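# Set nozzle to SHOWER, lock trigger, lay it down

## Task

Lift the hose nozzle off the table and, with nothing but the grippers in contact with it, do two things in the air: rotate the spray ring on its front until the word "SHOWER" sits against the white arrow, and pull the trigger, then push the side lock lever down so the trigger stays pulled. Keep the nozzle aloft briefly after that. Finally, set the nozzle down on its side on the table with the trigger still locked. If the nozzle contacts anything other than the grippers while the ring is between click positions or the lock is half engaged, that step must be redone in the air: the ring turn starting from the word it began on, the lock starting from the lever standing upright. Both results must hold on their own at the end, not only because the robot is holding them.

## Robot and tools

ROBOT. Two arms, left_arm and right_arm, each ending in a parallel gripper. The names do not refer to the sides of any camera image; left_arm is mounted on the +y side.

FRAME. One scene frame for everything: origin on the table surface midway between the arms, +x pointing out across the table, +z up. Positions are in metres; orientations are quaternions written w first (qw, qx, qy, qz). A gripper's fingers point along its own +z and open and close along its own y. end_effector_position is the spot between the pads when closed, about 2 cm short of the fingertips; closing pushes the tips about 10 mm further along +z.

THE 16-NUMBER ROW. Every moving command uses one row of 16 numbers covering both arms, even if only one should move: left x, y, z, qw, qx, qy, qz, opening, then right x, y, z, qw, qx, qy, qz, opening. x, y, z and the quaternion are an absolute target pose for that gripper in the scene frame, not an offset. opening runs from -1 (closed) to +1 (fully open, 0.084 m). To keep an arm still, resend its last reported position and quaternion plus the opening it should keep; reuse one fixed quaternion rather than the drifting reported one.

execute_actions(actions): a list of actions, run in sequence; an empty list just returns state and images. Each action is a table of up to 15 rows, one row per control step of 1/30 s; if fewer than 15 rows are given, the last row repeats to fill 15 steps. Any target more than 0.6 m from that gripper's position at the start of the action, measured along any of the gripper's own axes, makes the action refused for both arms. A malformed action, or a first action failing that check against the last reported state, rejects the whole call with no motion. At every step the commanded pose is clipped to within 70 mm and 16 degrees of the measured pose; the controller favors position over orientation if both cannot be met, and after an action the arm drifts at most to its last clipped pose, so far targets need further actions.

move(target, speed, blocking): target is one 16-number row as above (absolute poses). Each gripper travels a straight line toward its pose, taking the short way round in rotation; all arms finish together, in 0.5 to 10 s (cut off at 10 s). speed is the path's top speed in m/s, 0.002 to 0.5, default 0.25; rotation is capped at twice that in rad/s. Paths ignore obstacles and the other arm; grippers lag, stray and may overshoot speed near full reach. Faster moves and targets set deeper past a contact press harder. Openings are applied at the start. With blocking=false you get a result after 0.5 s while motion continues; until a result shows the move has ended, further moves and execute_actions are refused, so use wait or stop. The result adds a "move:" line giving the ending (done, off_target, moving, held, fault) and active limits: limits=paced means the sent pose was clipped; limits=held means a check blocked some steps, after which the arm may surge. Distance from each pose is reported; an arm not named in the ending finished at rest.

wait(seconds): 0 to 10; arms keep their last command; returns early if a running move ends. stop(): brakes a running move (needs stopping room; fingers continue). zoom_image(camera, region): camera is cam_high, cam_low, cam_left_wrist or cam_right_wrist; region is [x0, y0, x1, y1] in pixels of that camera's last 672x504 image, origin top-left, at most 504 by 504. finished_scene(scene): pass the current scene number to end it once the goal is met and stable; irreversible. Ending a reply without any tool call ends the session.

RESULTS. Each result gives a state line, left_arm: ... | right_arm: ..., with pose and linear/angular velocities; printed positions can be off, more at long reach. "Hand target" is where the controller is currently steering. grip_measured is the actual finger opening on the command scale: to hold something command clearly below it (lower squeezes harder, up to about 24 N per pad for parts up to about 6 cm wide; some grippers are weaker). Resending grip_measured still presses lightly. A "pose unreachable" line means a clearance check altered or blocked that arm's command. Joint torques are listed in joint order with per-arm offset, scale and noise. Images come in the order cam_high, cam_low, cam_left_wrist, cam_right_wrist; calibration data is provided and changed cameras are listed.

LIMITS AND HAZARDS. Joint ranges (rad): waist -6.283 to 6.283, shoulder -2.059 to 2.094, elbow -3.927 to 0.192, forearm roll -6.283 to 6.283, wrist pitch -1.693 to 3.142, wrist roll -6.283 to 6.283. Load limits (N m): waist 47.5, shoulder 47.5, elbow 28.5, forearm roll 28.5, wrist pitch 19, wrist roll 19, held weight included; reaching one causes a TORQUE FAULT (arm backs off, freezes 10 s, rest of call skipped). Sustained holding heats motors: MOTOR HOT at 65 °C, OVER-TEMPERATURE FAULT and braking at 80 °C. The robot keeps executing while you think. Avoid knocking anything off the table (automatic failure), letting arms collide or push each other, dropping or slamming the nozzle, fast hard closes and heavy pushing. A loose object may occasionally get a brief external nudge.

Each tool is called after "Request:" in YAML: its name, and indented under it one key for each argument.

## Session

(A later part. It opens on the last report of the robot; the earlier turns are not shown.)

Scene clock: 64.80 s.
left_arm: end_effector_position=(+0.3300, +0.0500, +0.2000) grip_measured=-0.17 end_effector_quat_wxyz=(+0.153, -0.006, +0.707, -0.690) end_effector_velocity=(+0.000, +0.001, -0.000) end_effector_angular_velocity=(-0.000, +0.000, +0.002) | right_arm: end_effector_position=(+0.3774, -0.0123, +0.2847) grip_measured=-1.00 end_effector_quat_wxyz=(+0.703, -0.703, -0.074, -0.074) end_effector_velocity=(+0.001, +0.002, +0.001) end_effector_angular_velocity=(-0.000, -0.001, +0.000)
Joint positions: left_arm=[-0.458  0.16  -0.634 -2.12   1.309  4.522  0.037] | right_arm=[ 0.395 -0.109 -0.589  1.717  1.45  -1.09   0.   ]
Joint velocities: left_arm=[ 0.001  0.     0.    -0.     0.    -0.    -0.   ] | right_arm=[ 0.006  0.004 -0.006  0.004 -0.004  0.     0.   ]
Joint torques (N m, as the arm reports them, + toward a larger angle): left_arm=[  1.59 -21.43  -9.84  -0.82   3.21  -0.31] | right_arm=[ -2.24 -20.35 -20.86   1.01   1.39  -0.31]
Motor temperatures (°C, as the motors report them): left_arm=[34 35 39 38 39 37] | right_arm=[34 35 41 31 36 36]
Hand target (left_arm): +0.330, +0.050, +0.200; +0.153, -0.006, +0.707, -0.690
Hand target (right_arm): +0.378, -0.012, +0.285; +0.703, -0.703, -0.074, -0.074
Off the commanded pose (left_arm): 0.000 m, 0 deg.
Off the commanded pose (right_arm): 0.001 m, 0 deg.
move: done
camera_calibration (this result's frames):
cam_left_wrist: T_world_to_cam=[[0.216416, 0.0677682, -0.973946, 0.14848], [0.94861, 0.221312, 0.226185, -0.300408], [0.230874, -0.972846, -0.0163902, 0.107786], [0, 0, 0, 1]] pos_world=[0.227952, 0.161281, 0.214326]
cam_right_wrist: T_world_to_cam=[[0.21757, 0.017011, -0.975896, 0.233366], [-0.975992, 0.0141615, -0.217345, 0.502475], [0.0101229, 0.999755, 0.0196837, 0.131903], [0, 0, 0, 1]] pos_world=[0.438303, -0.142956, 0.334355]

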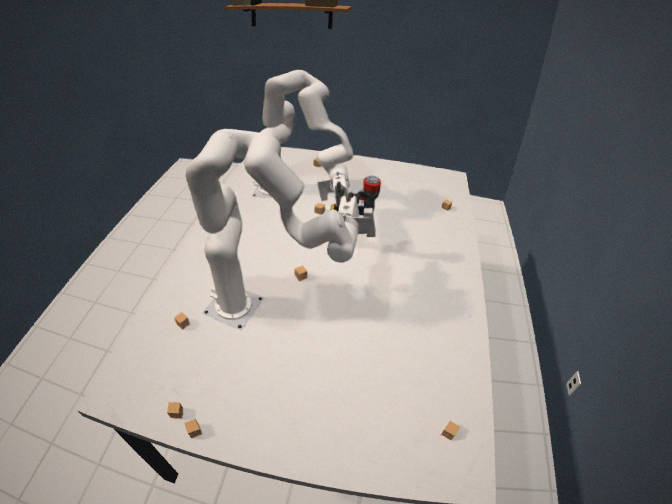

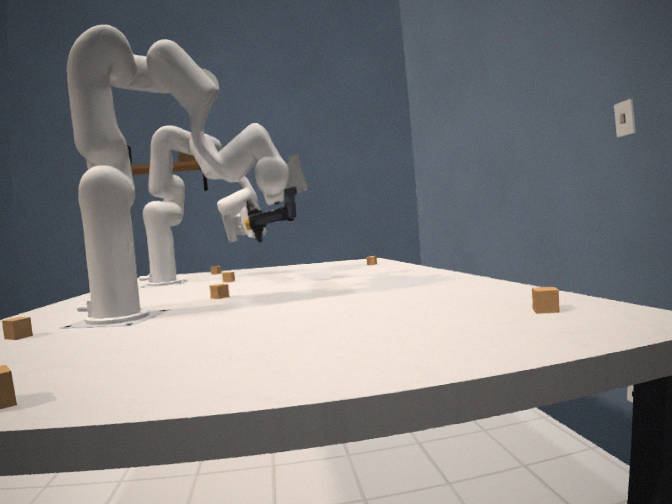

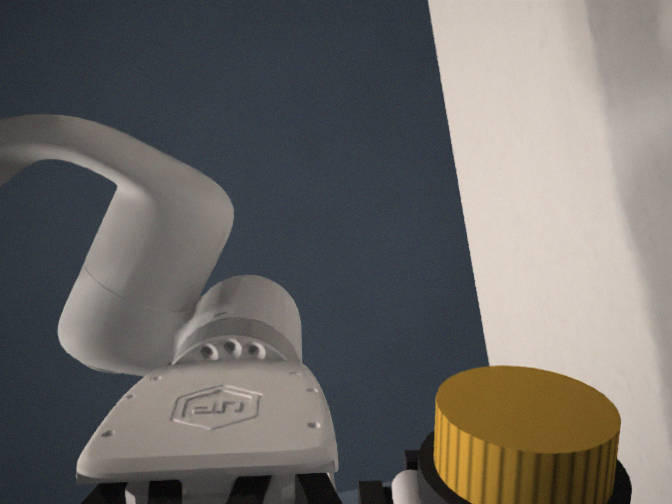

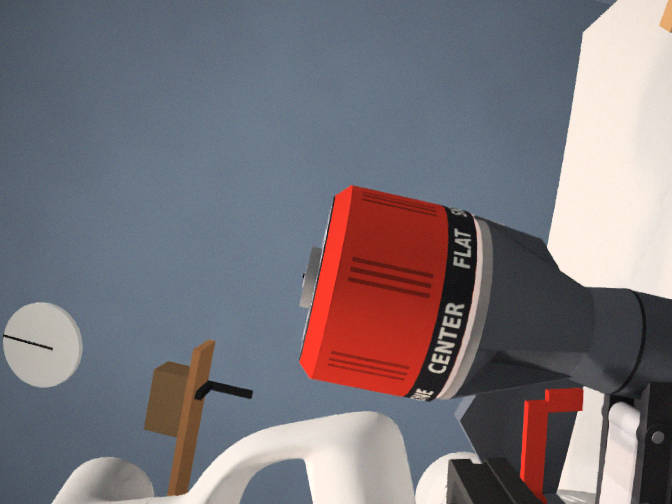

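Request:
move:
  target: [0.33,0.05,0.2,0.153,-0.0062,0.7071,-0.6903,-1,0.378,0.008,0.2846,0.7032,-0.7032,-0.0739,-0.0739,-1]
  speed: 0.03

Request:
move:
  target: [0.33,0.05,0.2,0.153,-0.0062,0.7071,-0.6903,-1,0.3859,0.008,0.2778,0.6984,-0.6984,0.1106,0.1106,-1]
  speed: 0.2

Scene clock: 66.83 s.
left_arm: end_effector_position=(+0.3300, +0.0500, +0.2000) grip_measured=-0.17 end_effector_quat_wxyz=(+0.153, -0.006, +0.707, -0.690) end_effector_velocity=(+0.000, +0.000, -0.000) end_effector_angular_velocity=(+0.000, +0.000, +0.001) | right_arm: end_effector_position=(+0.3779, +0.0078, +0.2846) grip_measured=-1.00 end_effector_quat_wxyz=(+0.703, -0.703, -0.074, -0.074) end_effector_velocity=(-0.000, +0.002, -0.001) end_effector_angular_velocity=(-0.001, +0.002, -0.001)
Joint positions: left_arm=[-0.458  0.16  -0.634 -2.12   1.309  4.522  0.037] | right_arm=[ 0.459 -0.093 -0.608  1.766  1.409 -1.095  0.   ]
Joint velocities: left_arm=[ 0.001 -0.     0.     0.    -0.     0.    -0.   ] | right_arm=[ 0.005  0.002 -0.001  0.004 -0.004 -0.     0.   ]
Joint torques (N m, as the arm reports them, + toward a larger angle): left_arm=[  1.63 -21.66  -9.93  -0.83   3.07  -0.3 ] | right_arm=[ -2.34 -20.77 -20.92   0.76   1.71  -0.32]
Motor temperatures (°C, as the motors report them): left_arm=[34 35 39 38 39 37] | right_arm=[34 35 41 31 36 36]
Hand target (left_arm): +0.330, +0.050, +0.200; +0.153, -0.006, +0.707, -0.690
Hand target (right_arm): +0.378, +0.008, +0.285; +0.703, -0.703, -0.074, -0.074
Off the commanded pose (left_arm): 0.000 m, 0 deg.
Off the commanded pose (right_arm): 0.000 m, 0 deg.
move: done
camera_calibration (this result's frames):
cam_left_wrist: T_world_to_cam=[[0.216419, 0.0677667, -0.973946, 0.148478], [0.94861, 0.221312, 0.226188, -0.300409], [0.230874, -0.972846, -0.0163881, 0.107786], [0, 0, 0, 1]] pos_world=[0.227953, 0.161281, 0.214325]
cam_right_wrist: T_world_to_cam=[[0.217654, 0.0165435, -0.975886, 0.232791], [-0.975976, 0.0138393, -0.21744, 0.502683], [0.00990836, 0.999767, 0.0191582, 0.112093], [0, 0, 0, 1]] pos_world=[0.438828, -0.122875, 0.334333]

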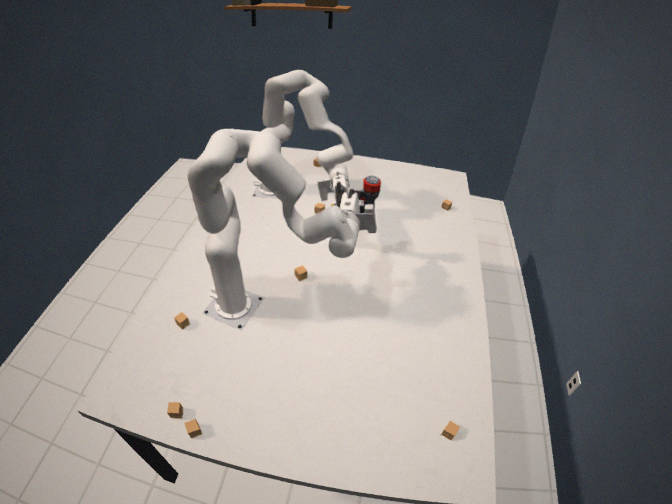

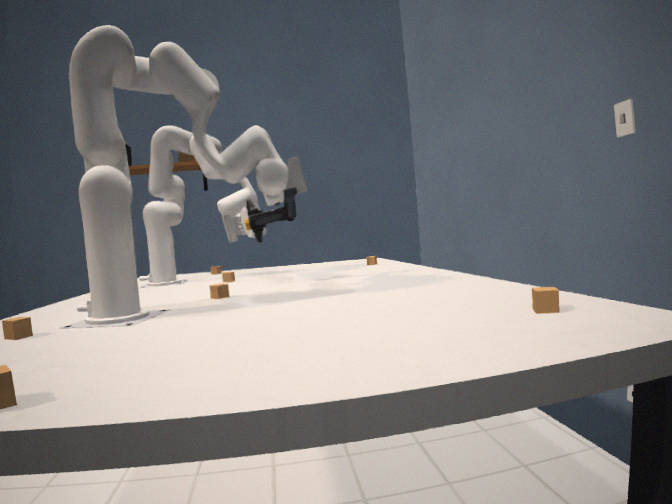

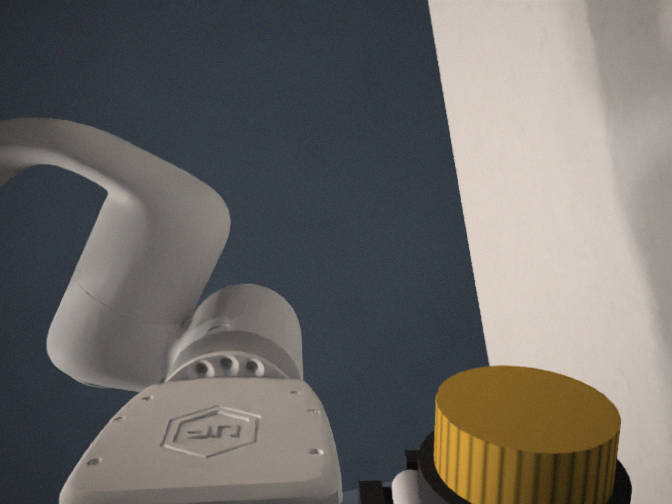

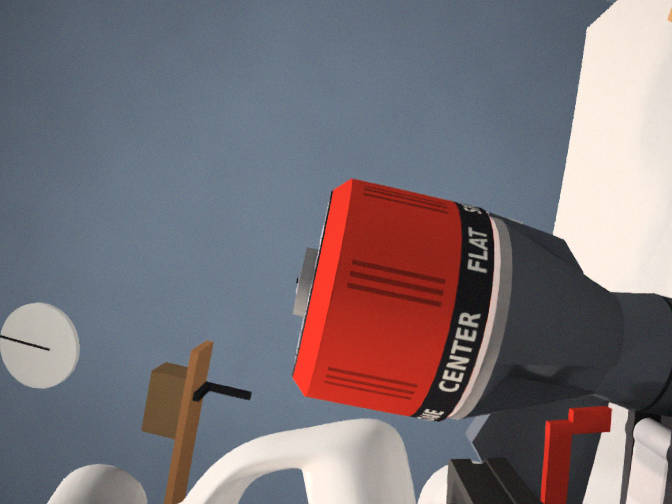

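Scene clock: 68.63 s.
left_arm: end_effector_position=(+0.3300, +0.0500, +0.2000) grip_measured=-0.17 end_effector_quat_wxyz=(+0.153, -0.006, +0.707, -0.690) end_effector_velocity=(+0.001, +0.001, +0.000) end_effector_angular_velocity=(-0.000, -0.000, +0.002) | right_arm: end_effector_position=(+0.3859, +0.0080, +0.2779) grip_measured=-1.00 end_effector_quat_wxyz=(+0.699, -0.698, +0.110, +0.110) end_effector_velocity=(+0.000, +0.000, +0.000) end_effector_angular_velocity=(-0.001, +0.009, +0.001)
Joint positions: left_arm=[-0.458  0.16  -0.634 -2.12   1.309  4.522  0.037] | right_arm=[ 0.453 -0.05  -0.634  1.763  1.416 -0.588  0.   ]
Joint velocities: left_arm=[ 0.002 -0.    -0.    -0.    -0.    -0.    -0.   ] | right_arm=[ 0.     0.    -0.001 -0.002 -0.     0.01   0.   ]
Joint torques (N m, as the arm reports them, + toward a larger angle): left_arm=[  1.85 -22.13 -10.4   -0.98   3.46  -0.28] | right_arm=[ -2.23 -21.16 -19.86   0.78   1.21  -0.35]
Motor temperatures (°C, as the motors report them): left_arm=[34 35 39 38 39 37] | right_arm=[34 35 41 31 36 36]
Hand target (left_arm): +0.330, +0.050, +0.200; +0.153, -0.006, +0.707, -0.690
Hand target (right_arm): +0.386, +0.008, +0.278; +0.698, -0.698, +0.111, +0.111
Off the commanded pose (left_arm): 0.000 m, 0 deg.
Off the commanded pose (right_arm): 0.000 m, 0 deg.
move: done
camera_calibration (this result's frames):
cam_left_wrist: T_world_to_cam=[[0.216401, 0.0677734, -0.973949, 0.148475], [0.948626, 0.221261, 0.226171, -0.300381], [0.230825, -0.972857, -0.0164105, 0.107803], [0, 0, 0, 1]] pos_world=[0.227935, 0.161277, 0.214314]
cam_right_wrist: T_world_to_cam=[[-0.298407, 0.0166, -0.954294, 0.417597], [-0.954266, 0.0138435, 0.298638, 0.357217], [0.0181682, 0.999766, 0.0117099, 0.110785], [0, 0, 0, 1]] pos_world=[0.463481, -0.122636, 0.290535]

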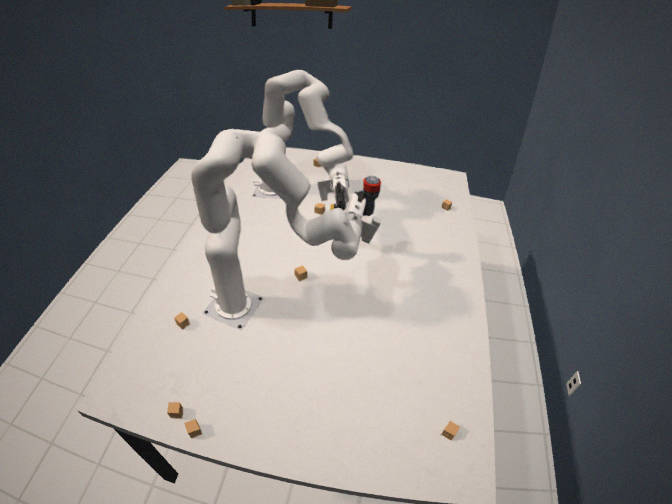

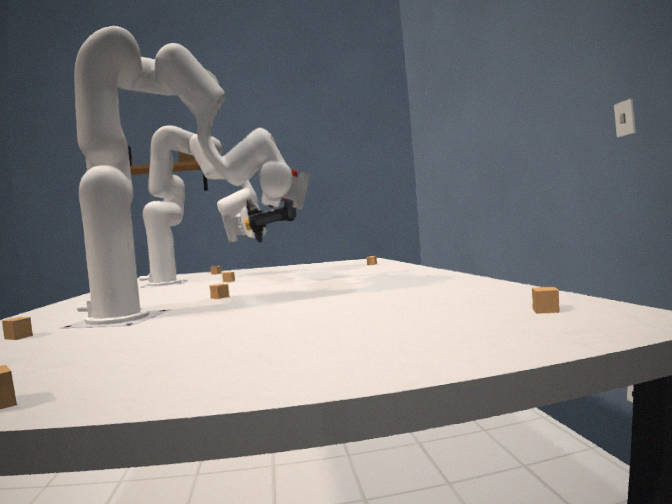

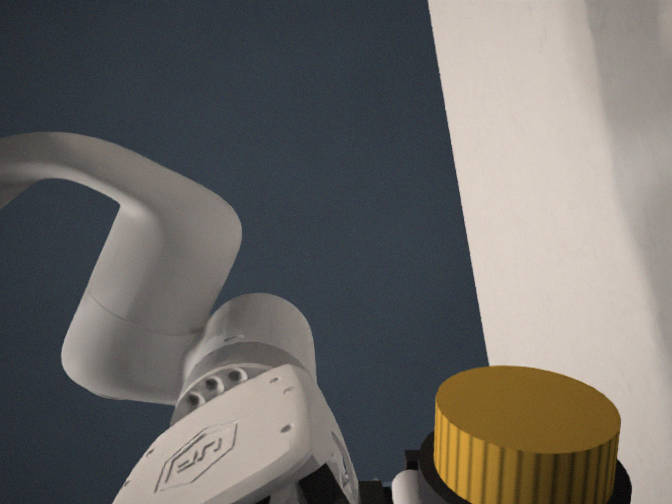

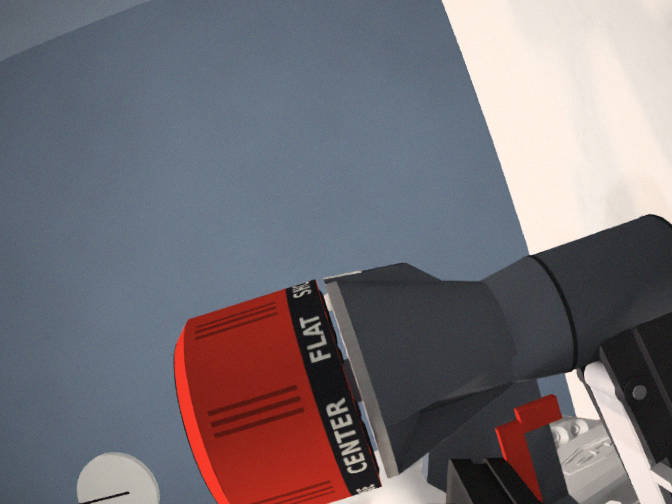

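Request:
move:
  target: [0.33,0.05,0.2,0.153,-0.0062,0.7071,-0.6903,-1,0.3905,0.012,0.270,0.646,-0.646,0.2876,0.2876,-1]
  speed: 0.2

Request:
move:
  target: [0.33,0.05,0.2,0.153,-0.0062,0.7071,-0.6903,-1,0.3915,0.012,0.262,0.5495,-0.5495,0.445,0.445,-1]
  speed: 0.2

Scene clock: 71.37 s.
left_arm: end_effector_position=(+0.3301, +0.0499, +0.2003) grip_measured=-0.17 end_effector_quat_wxyz=(+0.153, -0.006, +0.707, -0.690) end_effector_velocity=(-0.001, -0.001, -0.000) end_effector_angular_velocity=(-0.000, +0.001, -0.001) | right_arm: end_effector_position=(+0.3904, +0.0120, +0.2699) grip_measured=-1.00 end_effector_quat_wxyz=(-0.646, +0.646, -0.287, -0.287) end_effector_velocity=(+0.000, +0.000, +0.000) end_effector_angular_velocity=(-0.001, +0.009, +0.001)
Joint positions: left_arm=[-0.458  0.16  -0.634 -2.12   1.309  4.522  0.037] | right_arm=[ 0.461 -0.013 -0.652  1.772  1.415 -0.085  0.   ]
Joint velocities: left_arm=[-0.002  0.     0.    -0.     0.    -0.    -0.   ] | right_arm=[ 0.     0.001 -0.002 -0.001 -0.001  0.01   0.   ]
Joint torques (N m, as the arm reports them, + toward a larger angle): left_arm=[  0.62 -22.24 -10.7   -0.64   3.58  -0.2 ] | right_arm=[ -0.72 -21.84 -19.77   0.4    1.87  -0.48]
Motor temperatures (°C, as the motors report them): left_arm=[34 35 39 38 39 37] | right_arm=[34 35 40 31 36 36]
Hand target (left_arm): +0.330, +0.050, +0.200; +0.153, -0.006, +0.707, -0.690
Hand target (right_arm): +0.390, +0.012, +0.270; +0.646, -0.646, +0.288, +0.288
Off the commanded pose (left_arm): 0.000 m, 0 deg.
Off the commanded pose (right_arm): 0.000 m, 0 deg.
move: done
camera_calibration (this result's frames):
cam_left_wrist: T_world_to_cam=[[0.216911, 0.0673688, -0.973864, 0.148556], [0.9485, 0.221384, 0.226576, -0.300604], [0.230862, -0.972857, -0.0158787, 0.107609], [0, 0, 0, 1]] pos_world=[0.228056, 0.161229, 0.214492]
cam_right_wrist: T_world_to_cam=[[-0.735834, 0.0163449, -0.676965, 0.507171], [-0.676823, 0.013888, 0.736015, 0.1375], [0.0214318, 0.99977, 0.000843343, 0.108479], [0, 0, 0, 1]] pos_world=[0.463932, -0.118654, 0.242044]

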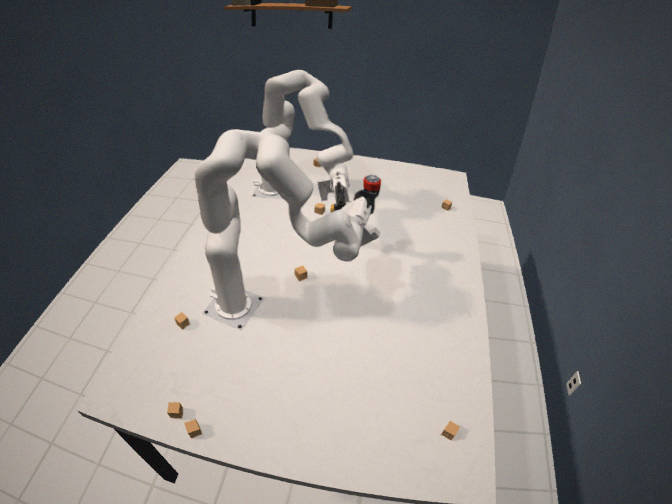

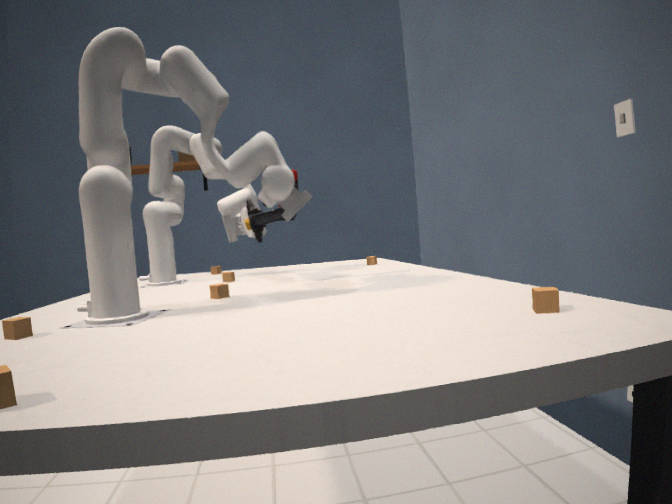

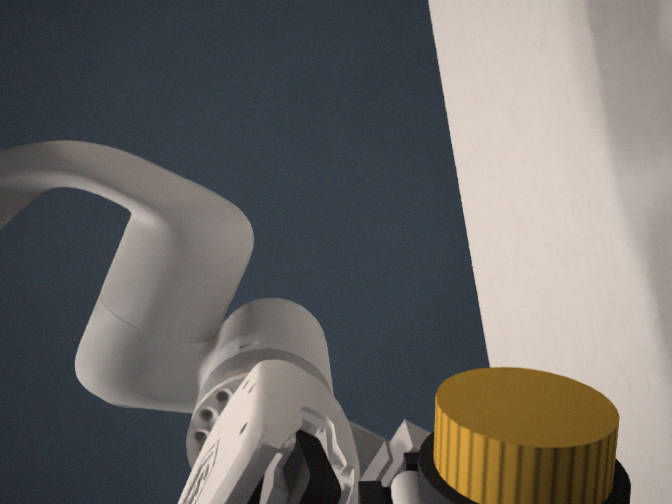

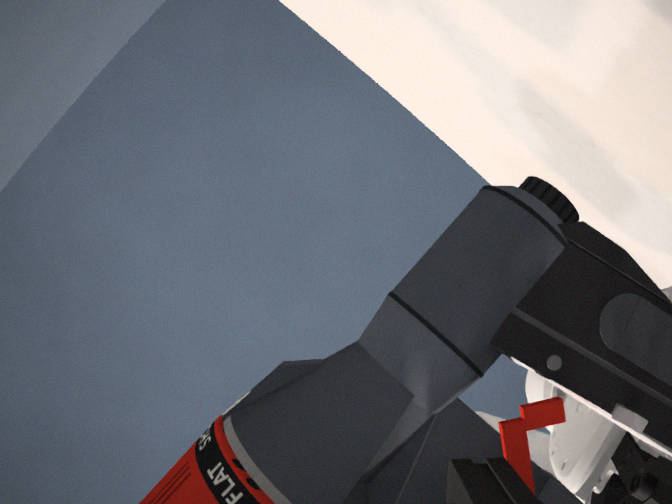

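Scene clock: 73.17 s.
left_arm: end_effector_position=(+0.3301, +0.0500, +0.2000) grip_measured=-0.17 end_effector_quat_wxyz=(+0.153, -0.006, +0.707, -0.690) end_effector_velocity=(-0.000, -0.000, -0.000) end_effector_angular_velocity=(+0.000, +0.000, -0.000) | right_arm: end_effector_position=(+0.3915, +0.0120, +0.2620) grip_measured=-1.00 end_effector_quat_wxyz=(-0.550, +0.550, -0.445, -0.445) end_effector_velocity=(+0.000, +0.000, -0.000) end_effector_angular_velocity=(-0.001, +0.010, +0.000)
Joint positions: left_arm=[-0.458  0.16  -0.634 -2.12   1.309  4.522  0.037] | right_arm=[ 0.459  0.012 -0.656  1.774  1.421  0.418  0.   ]
Joint velocities: left_arm=[-0.  0.  0.  0. -0. -0. -0.] | right_arm=[-0.     0.001 -0.001 -0.001 -0.001  0.01   0.   ]
Joint torques (N m, as the arm reports them, + toward a larger angle): left_arm=[  0.71 -22.   -10.72  -0.79   3.71  -0.25] | right_arm=[ -0.98 -22.63 -19.26   0.73   1.8   -0.49]
Motor temperatures (°C, as the motors report them): left_arm=[34 35 39 38 39 37] | right_arm=[34 35 40 31 36 36]
Hand target (left_arm): +0.330, +0.050, +0.200; +0.153, -0.006, +0.707, -0.690
Hand target (right_arm): +0.392, +0.012, +0.262; +0.550, -0.550, +0.445, +0.445
Off the commanded pose (left_arm): 0.000 m, 0 deg.
Off the commanded pose (right_arm): 0.000 m, 0 deg.
move: done
camera_calibration (this result's frames):
cam_left_wrist: T_world_to_cam=[[0.216492, 0.0677291, -0.973932, 0.148488], [0.948571, 0.221411, 0.226252, -0.300483], [0.230963, -0.972826, -0.0163123, 0.107736], [0, 0, 0, 1]] pos_world=[0.228, 0.161281, 0.214359]
cam_right_wrist: T_world_to_cam=[[-0.975697, 0.0164052, -0.218511, 0.476403], [-0.218301, 0.0137007, 0.975785, -0.0983192], [0.0190017, 0.999772, -0.00978645, 0.112179], [0, 0, 0, 1]] pos_world=[0.44123, -0.118622, 0.201136]

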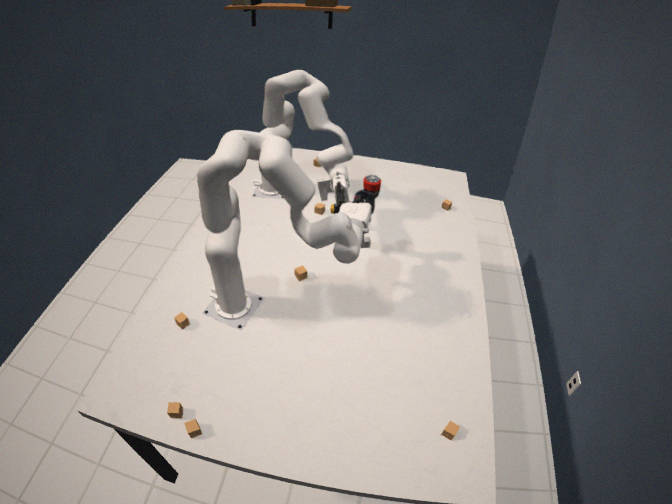

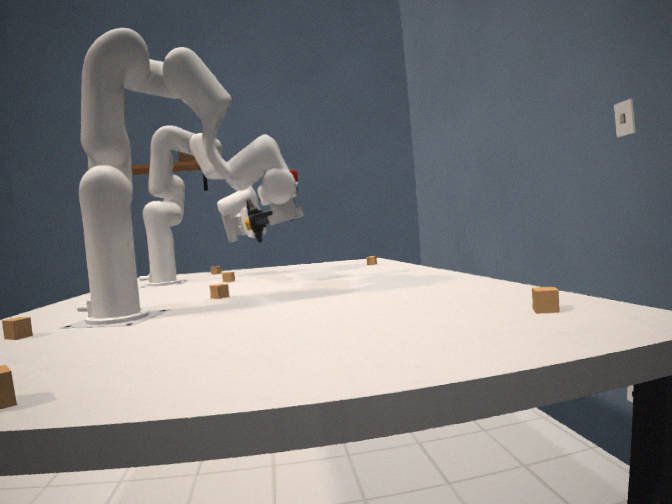

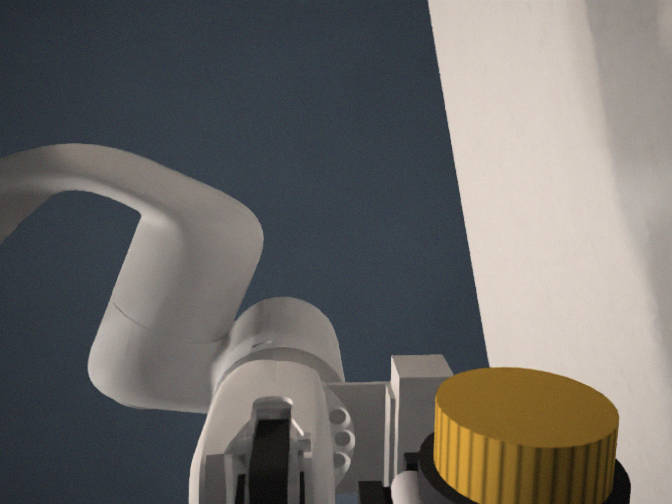

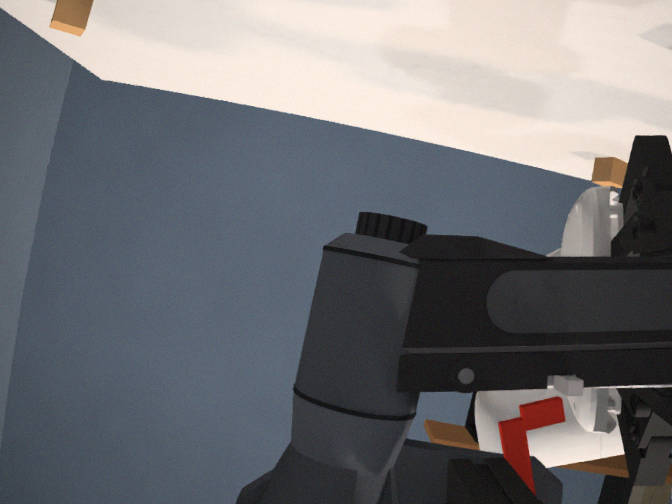

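Request:
move:
  target: [0.33,0.05,0.2,0.153,-0.0062,0.7071,-0.6903,-1,0.3895,0.012,0.257,0.4639,-0.4639,0.5337,0.5337,-1]
  speed: 0.15

Request:
move:
  target: [0.33,0.05,0.2,0.153,-0.0062,0.7071,-0.6903,-1,0.393,-0.1,0.257,0.4639,-0.4639,0.5337,0.5337,-1]
  speed: 0.1

Scene clock: 75.80 s.
left_arm: end_effector_position=(+0.3296, +0.0499, +0.1998) grip_measured=-0.17 end_effector_quat_wxyz=(+0.153, -0.006, +0.707, -0.690) end_effector_velocity=(+0.001, +0.000, +0.000) end_effector_angular_velocity=(+0.001, -0.000, +0.002) | right_arm: end_effector_position=(+0.3899, +0.0119, +0.2572) grip_measured=-1.00 end_effector_quat_wxyz=(-0.465, +0.464, -0.534, -0.533) end_effector_velocity=(-0.001, +0.000, -0.001) end_effector_angular_velocity=(-0.001, +0.013, +0.001)
Joint positions: left_arm=[-0.458  0.16  -0.633 -2.12   1.309  4.522  0.037] | right_arm=[ 0.459  0.02  -0.65   1.777  1.423  0.753  0.   ]
Joint velocities: left_arm=[ 0.001  0.    -0.001 -0.    -0.001 -0.     0.   ] | right_arm=[ 0.     0.001  0.001 -0.001  0.     0.011  0.   ]
Joint torques (N m, as the arm reports them, + toward a larger angle): left_arm=[  2.36 -22.26 -11.92  -1.8    2.93  -0.49] | right_arm=[  1.81 -22.26 -16.73  -1.16   2.93  -0.11]
Motor temperatures (°C, as the motors report them): left_arm=[34 35 39 38 39 37] | right_arm=[34 35 40 31 36 36]
Hand target (left_arm): +0.330, +0.050, +0.200; +0.153, -0.006, +0.707, -0.690
Hand target (right_arm): +0.390, +0.012, +0.257; +0.464, -0.464, +0.534, +0.534
Off the commanded pose (left_arm): 0.001 m, 0 deg.
Off the commanded pose (right_arm): 0.001 m, 0 deg.
move: done
camera_calibration (this result's frames):
cam_left_wrist: T_world_to_cam=[[0.216125, 0.0677944, -0.974009, 0.148461], [0.948877, 0.220465, 0.225894, -0.29991], [0.230049, -0.973036, -0.0166806, 0.108102], [0, 0, 0, 1]] pos_world=[0.227622, 0.161242, 0.214153]
cam_right_wrist: T_world_to_cam=[[-0.991662, 0.0174466, 0.12768, 0.391054], [0.127923, 0.0136002, 0.991691, -0.233063], [0.0155651, 0.999755, -0.0157186, 0.115194], [0, 0, 0, 1]] pos_world=[0.415814, -0.118819, 0.183007]

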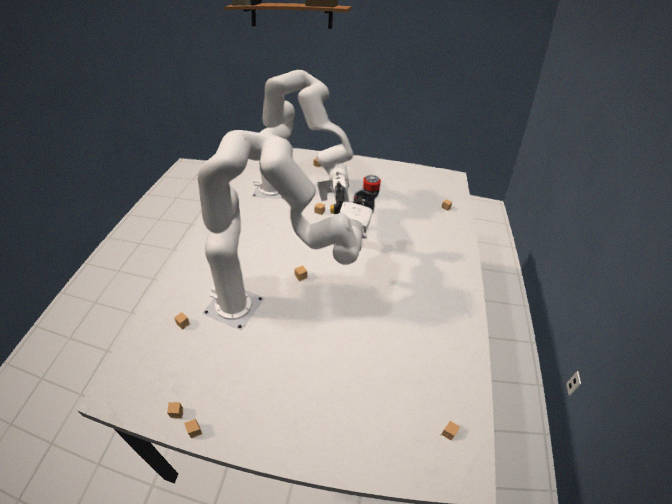

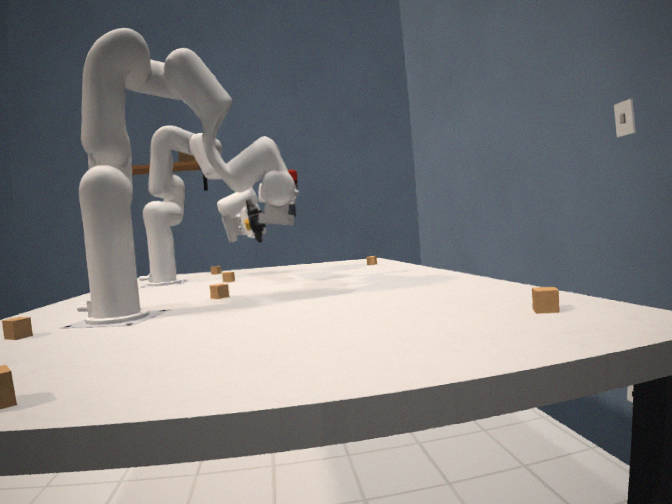

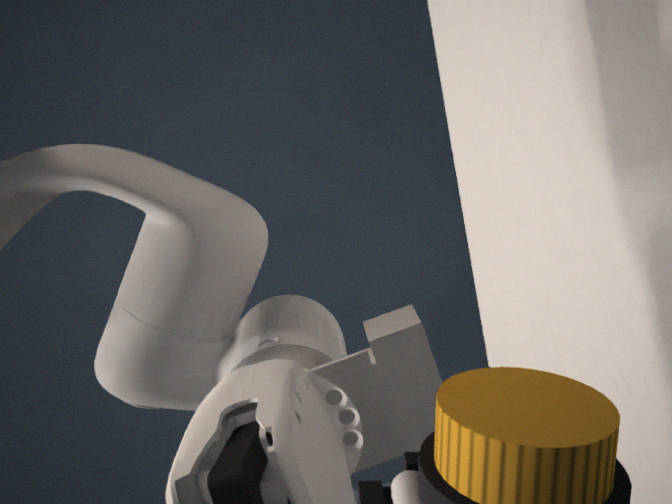

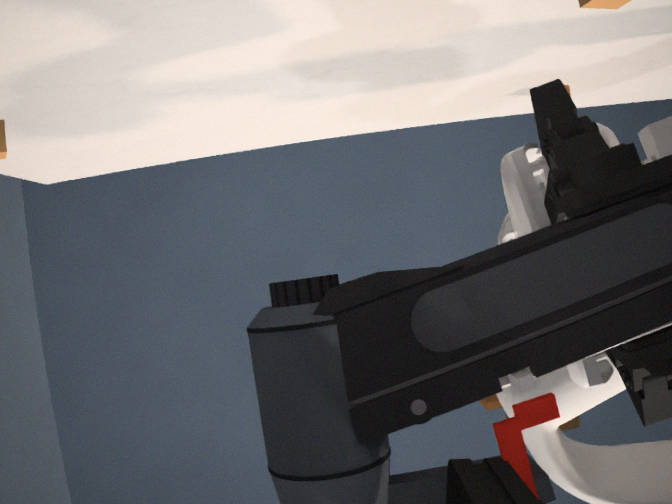

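Scene clock: 77.40 s.
left_arm: end_effector_position=(+0.3300, +0.0500, +0.2000) grip_measured=-0.17 end_effector_quat_wxyz=(+0.153, -0.006, +0.707, -0.690) end_effector_velocity=(-0.000, -0.000, +0.000) end_effector_angular_velocity=(-0.000, -0.000, -0.000) | right_arm: end_effector_position=(+0.3933, -0.0996, +0.2569) grip_measured=-1.00 end_effector_quat_wxyz=(-0.464, +0.464, -0.534, -0.534) end_effector_velocity=(-0.001, -0.002, -0.000) end_effector_angular_velocity=(+0.000, +0.000, +0.001)
Joint positions: left_arm=[-0.458  0.16  -0.634 -2.12   1.309  4.522  0.037] | right_arm=[ 0.11   0.004 -0.629  1.492  1.627  0.762  0.   ]
Joint velocities: left_arm=[-0. -0. -0.  0.  0.  0.  0.] | right_arm=[-0.007  0.     0.    -0.007  0.005 -0.     0.   ]
Joint torques (N m, as the arm reports them, + toward a larger angle): left_arm=[  1.46 -21.45  -9.95  -0.79   3.18  -0.25] | right_arm=[ -2.84 -21.34 -18.6    0.94   1.87   0.05]
Motor temperatures (°C, as the motors report them): left_arm=[34 35 39 38 39 37] | right_arm=[34 35 40 31 36 36]
Hand target (left_arm): +0.330, +0.050, +0.200; +0.153, -0.006, +0.707, -0.690
Hand target (right_arm): +0.393, -0.100, +0.257; +0.464, -0.464, +0.534, +0.534
Off the commanded pose (left_arm): 0.000 m, 0 deg.
Off the commanded pose (right_arm): 0.001 m, 0 deg.
move: done
camera_calibration (this result's frames):
cam_left_wrist: T_world_to_cam=[[0.216415, 0.067769, -0.973947, 0.14848], [0.94861, 0.221312, 0.226184, -0.300408], [0.230874, -0.972845, -0.0163912, 0.107786], [0, 0, 0, 1]] pos_world=[0.227952, 0.161281, 0.214326]
cam_right_wrist: T_world_to_cam=[[-0.99147, 0.0164021, 0.1293, 0.395775], [0.129537, 0.0142825, 0.991472, -0.232148], [0.0144155, 0.999763, -0.0162853, 0.227142], [0, 0, 0, 1]] pos_world=[0.419196, -0.230264, 0.182694]

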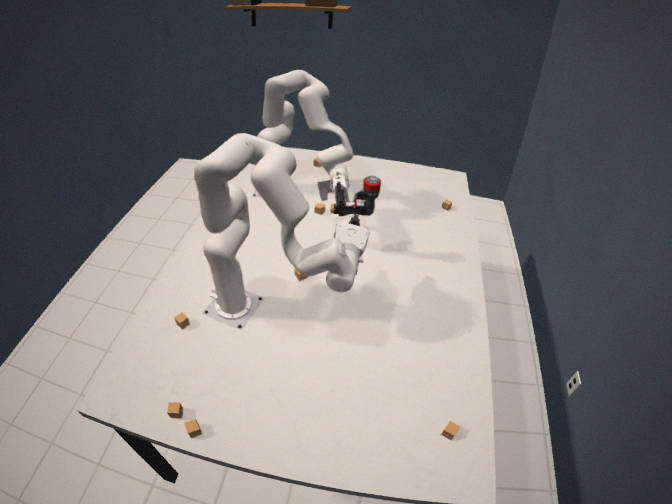

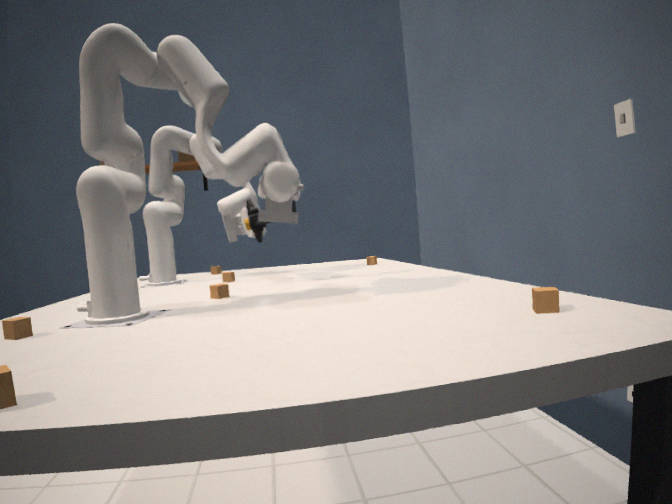

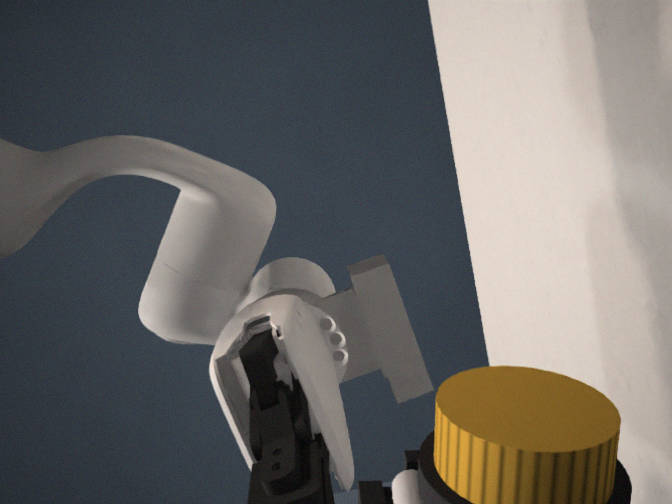

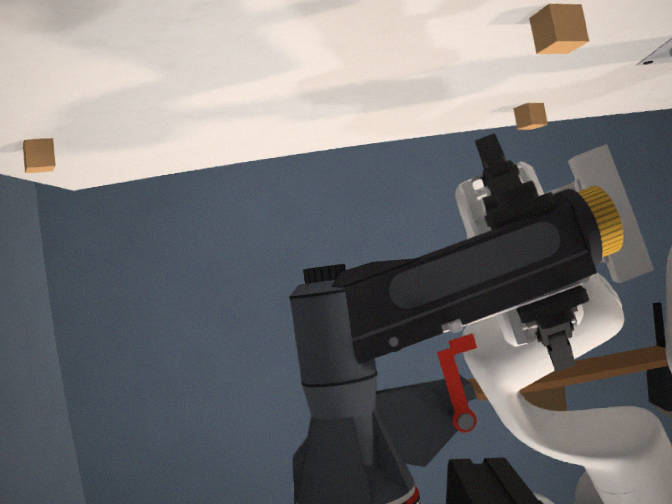

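Request:
move:
  target: [0.38,0.14,0.12,0.1126,0.1038,0.9881,0.0119,-1,0.393,-0.28,0.257,0.4639,-0.4639,0.5337,0.5337,-1]

Request:
move:
  target: [0.38,0.14,0.048,0.1126,0.1038,0.9881,0.0119,-1,0.393,-0.28,0.257,0.4639,-0.4639,0.5337,0.5337,-1]
  speed: 0.05

Request:
zoom_image:
  camera: "cam_low"
  region: [230,220,340,300]

Scene clock: 82.50 s.
left_arm: end_effector_position=(+0.3805, +0.1391, +0.1212) grip_measured=-0.17 end_effector_quat_wxyz=(+0.113, +0.106, +0.988, +0.008) end_effector_velocity=(-0.001, -0.001, -0.000) end_effector_angular_velocity=(+0.010, -0.000, +0.002) | right_arm: end_effector_position=(+0.3936, -0.2798, +0.2570) grip_measured=-1.00 end_effector_quat_wxyz=(-0.464, +0.464, -0.534, -0.534) end_effector_velocity=(-0.000, -0.000, -0.000) end_effector_angular_velocity=(+0.001, +0.001, -0.000)
Joint positions: left_arm=[-0.664  0.142 -0.926  0.21   0.6    2.61   0.037] | right_arm=[-0.378  0.187 -0.87   1.096  1.927  0.736  0.   ]
Joint velocities: left_arm=[-0.006  0.004 -0.007  0.014  0.011 -0.017 -0.   ] | right_arm=[-0.001  0.     0.001 -0.     0.    -0.     0.   ]
Joint torques (N m, as the arm reports them, + toward a larger angle): left_arm=[  1.74 -24.31 -12.05  -0.56  -1.91  -0.37] | right_arm=[ -1.81 -25.64 -18.16   1.03   1.51  -0.22]
Motor temperatures (°C, as the motors report them): left_arm=[34 35 39 38 39 37] | right_arm=[34 35 40 31 36 36]
Hand target (left_arm): +0.380, +0.139, +0.121; +0.113, +0.106, +0.988, +0.009
Hand target (right_arm): +0.394, -0.280, +0.257; +0.464, -0.464, +0.534, +0.534
Off the commanded pose (left_arm): 0.002 m, 0 deg.
Off the commanded pose (right_arm): 0.001 m, 0 deg.
move: done
camera_calibration (this result's frames):
cam_left_wrist: T_world_to_cam=[[0.220993, 0.973344, 0.061351, -0.198446], [0.947435, -0.229183, 0.223254, -0.286769], [0.231363, 0.00878853, -0.972828, 0.160748], [0, 0, 0, 1]] pos_world=[0.278359, 0.126021, 0.232578]
cam_right_wrist: T_world_to_cam=[[-0.991437, 0.0164894, 0.129542, 0.398994], [0.129782, 0.0144574, 0.991437, -0.229769], [0.0144754, 0.99976, -0.0164736, 0.407368], [0, 0, 0, 1]] pos_world=[0.419501, -0.410527, 0.182826]

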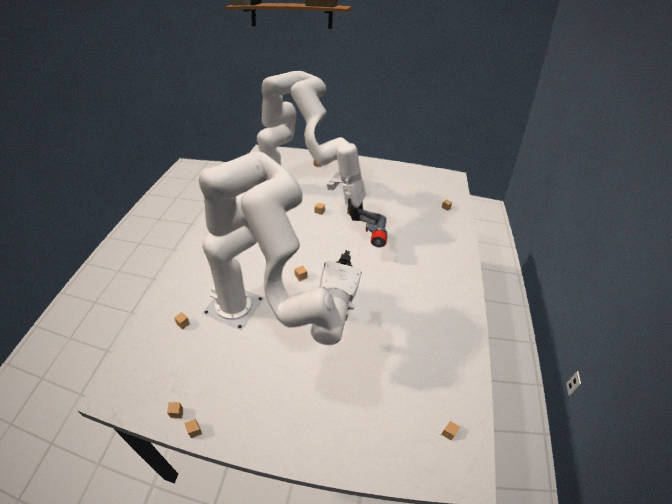

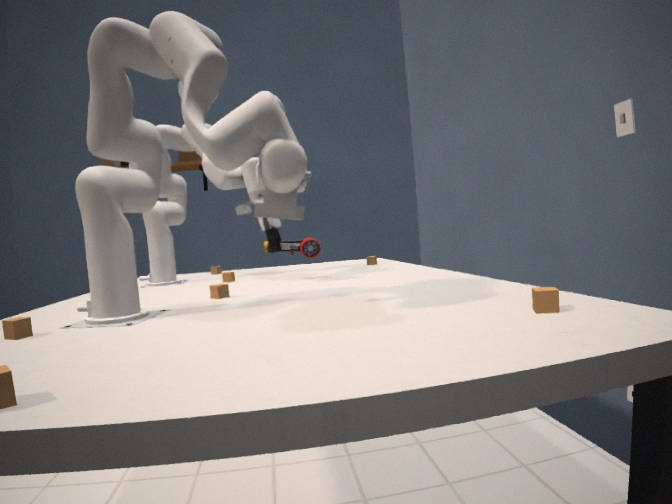

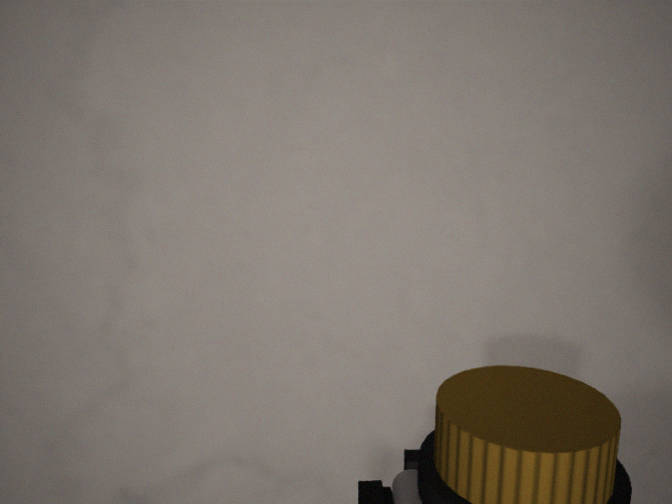

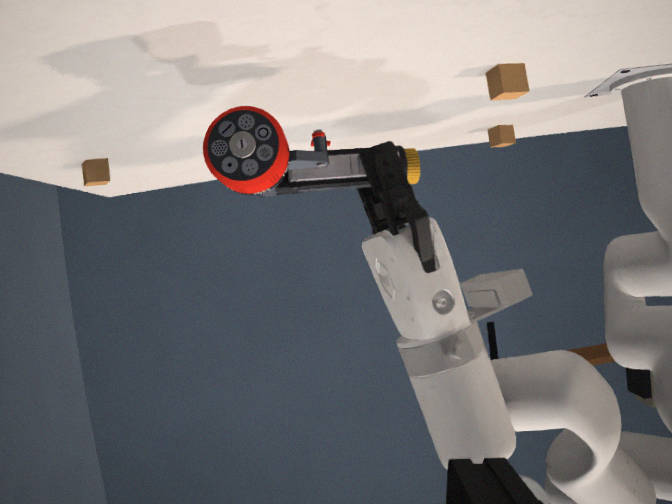

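Scene clock: 84.37 s.
left_arm: end_effector_position=(+0.3802, +0.1398, +0.0484) grip_measured=-0.17 end_effector_quat_wxyz=(+0.113, +0.104, +0.988, +0.012) end_effector_velocity=(+0.000, +0.001, -0.002) end_effector_angular_velocity=(+0.001, -0.001, +0.002) | right_arm: end_effector_position=(+0.3930, -0.2800, +0.2570) grip_measured=-1.00 end_effector_quat_wxyz=(-0.464, +0.464, -0.534, -0.534) end_effector_velocity=(+0.000, -0.000, +0.001) end_effector_angular_velocity=(-0.001, -0.002, +0.000)
Joint positions: left_arm=[-0.65   0.303 -0.896  0.302  0.418  2.516  0.037] | right_arm=[-0.38   0.186 -0.869  1.095  1.927  0.735  0.   ]
Joint velocities: left_arm=[ 0.002  0.005 -0.     0.006 -0.005 -0.006 -0.   ] | right_arm=[-0.    -0.001 -0.001 -0.     0.     0.     0.   ]
Joint torques (N m, as the arm reports them, + toward a larger angle): left_arm=[  1.57 -25.67 -10.81  -0.46  -1.86  -0.37] | right_arm=[ -2.19 -25.7  -17.94   1.06   1.83  -0.23]
Motor temperatures (°C, as the motors report them): left_arm=[34 35 39 38 39 37] | right_arm=[34 35 40 31 36 36]
Hand target (left_arm): +0.380, +0.140, +0.048; +0.113, +0.104, +0.988, +0.012
Hand target (right_arm): +0.393, -0.280, +0.257; +0.464, -0.464, +0.534, +0.534
Off the commanded pose (left_arm): 0.001 m, 0 deg.
Off the commanded pose (right_arm): 0.000 m, 0 deg.
move: done
camera_calibration (this result's frames):
cam_left_wrist: T_world_to_cam=[[0.216499, 0.973958, 0.067333, -0.193217], [0.948557, -0.22617, 0.221554, -0.270793], [0.231013, 0.015903, -0.972821, 0.0891178], [0, 0, 0, 1]] pos_world=[0.278107, 0.125523, 0.159701]
cam_right_wrist: T_world_to_cam=[[-0.991472, 0.0164693, 0.129275, 0.398448], [0.129506, 0.013811, 0.991483, -0.22979], [0.0145436, 0.999769, -0.0158261, 0.407365], [0, 0, 0, 1]] pos_world=[0.418885, -0.41066, 0.182771]

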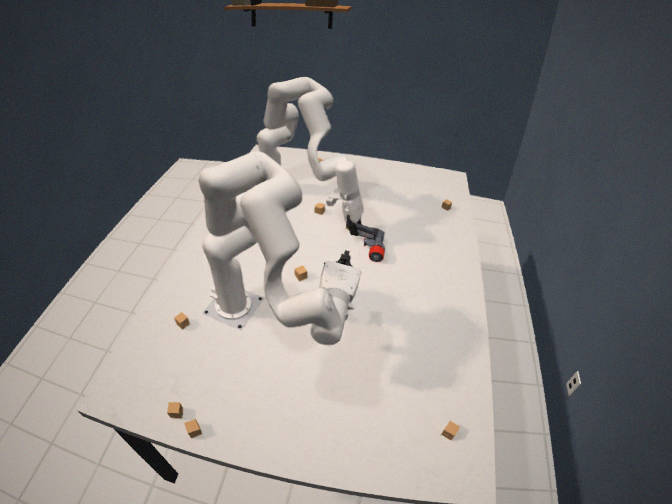

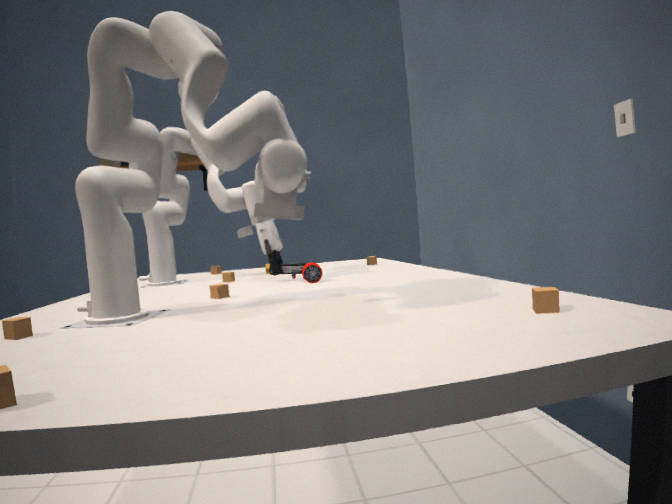

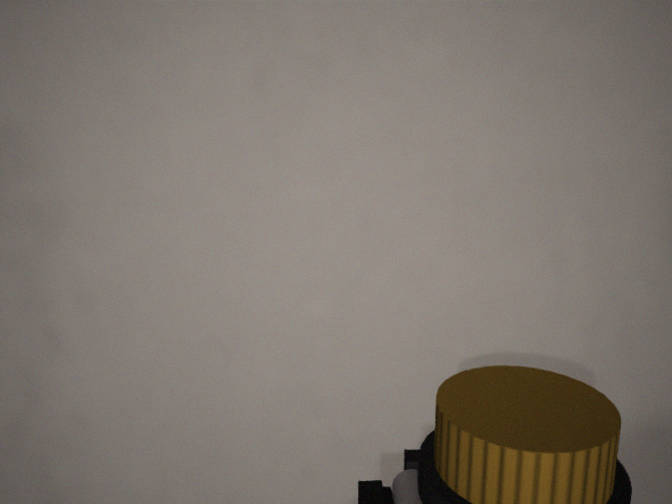

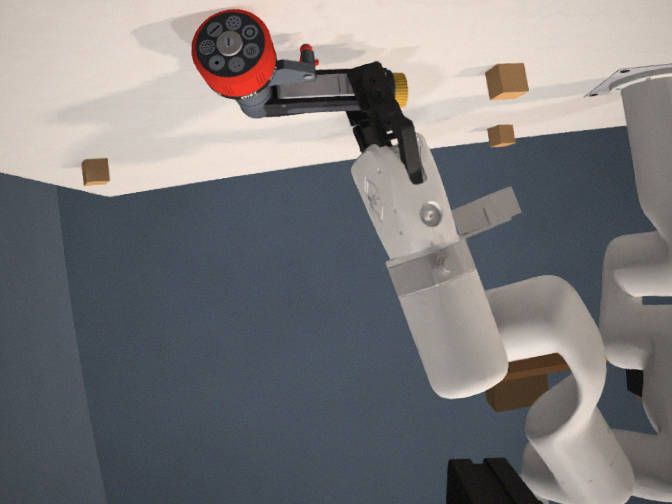

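Region (230, 220, 340, 300) of cam_low's 672x504 image, scaled by 4.582, with more detail than that image has; it fills the top 367 rows of this view, and the rest is white.

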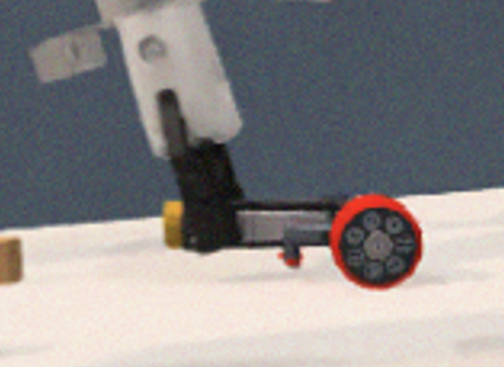

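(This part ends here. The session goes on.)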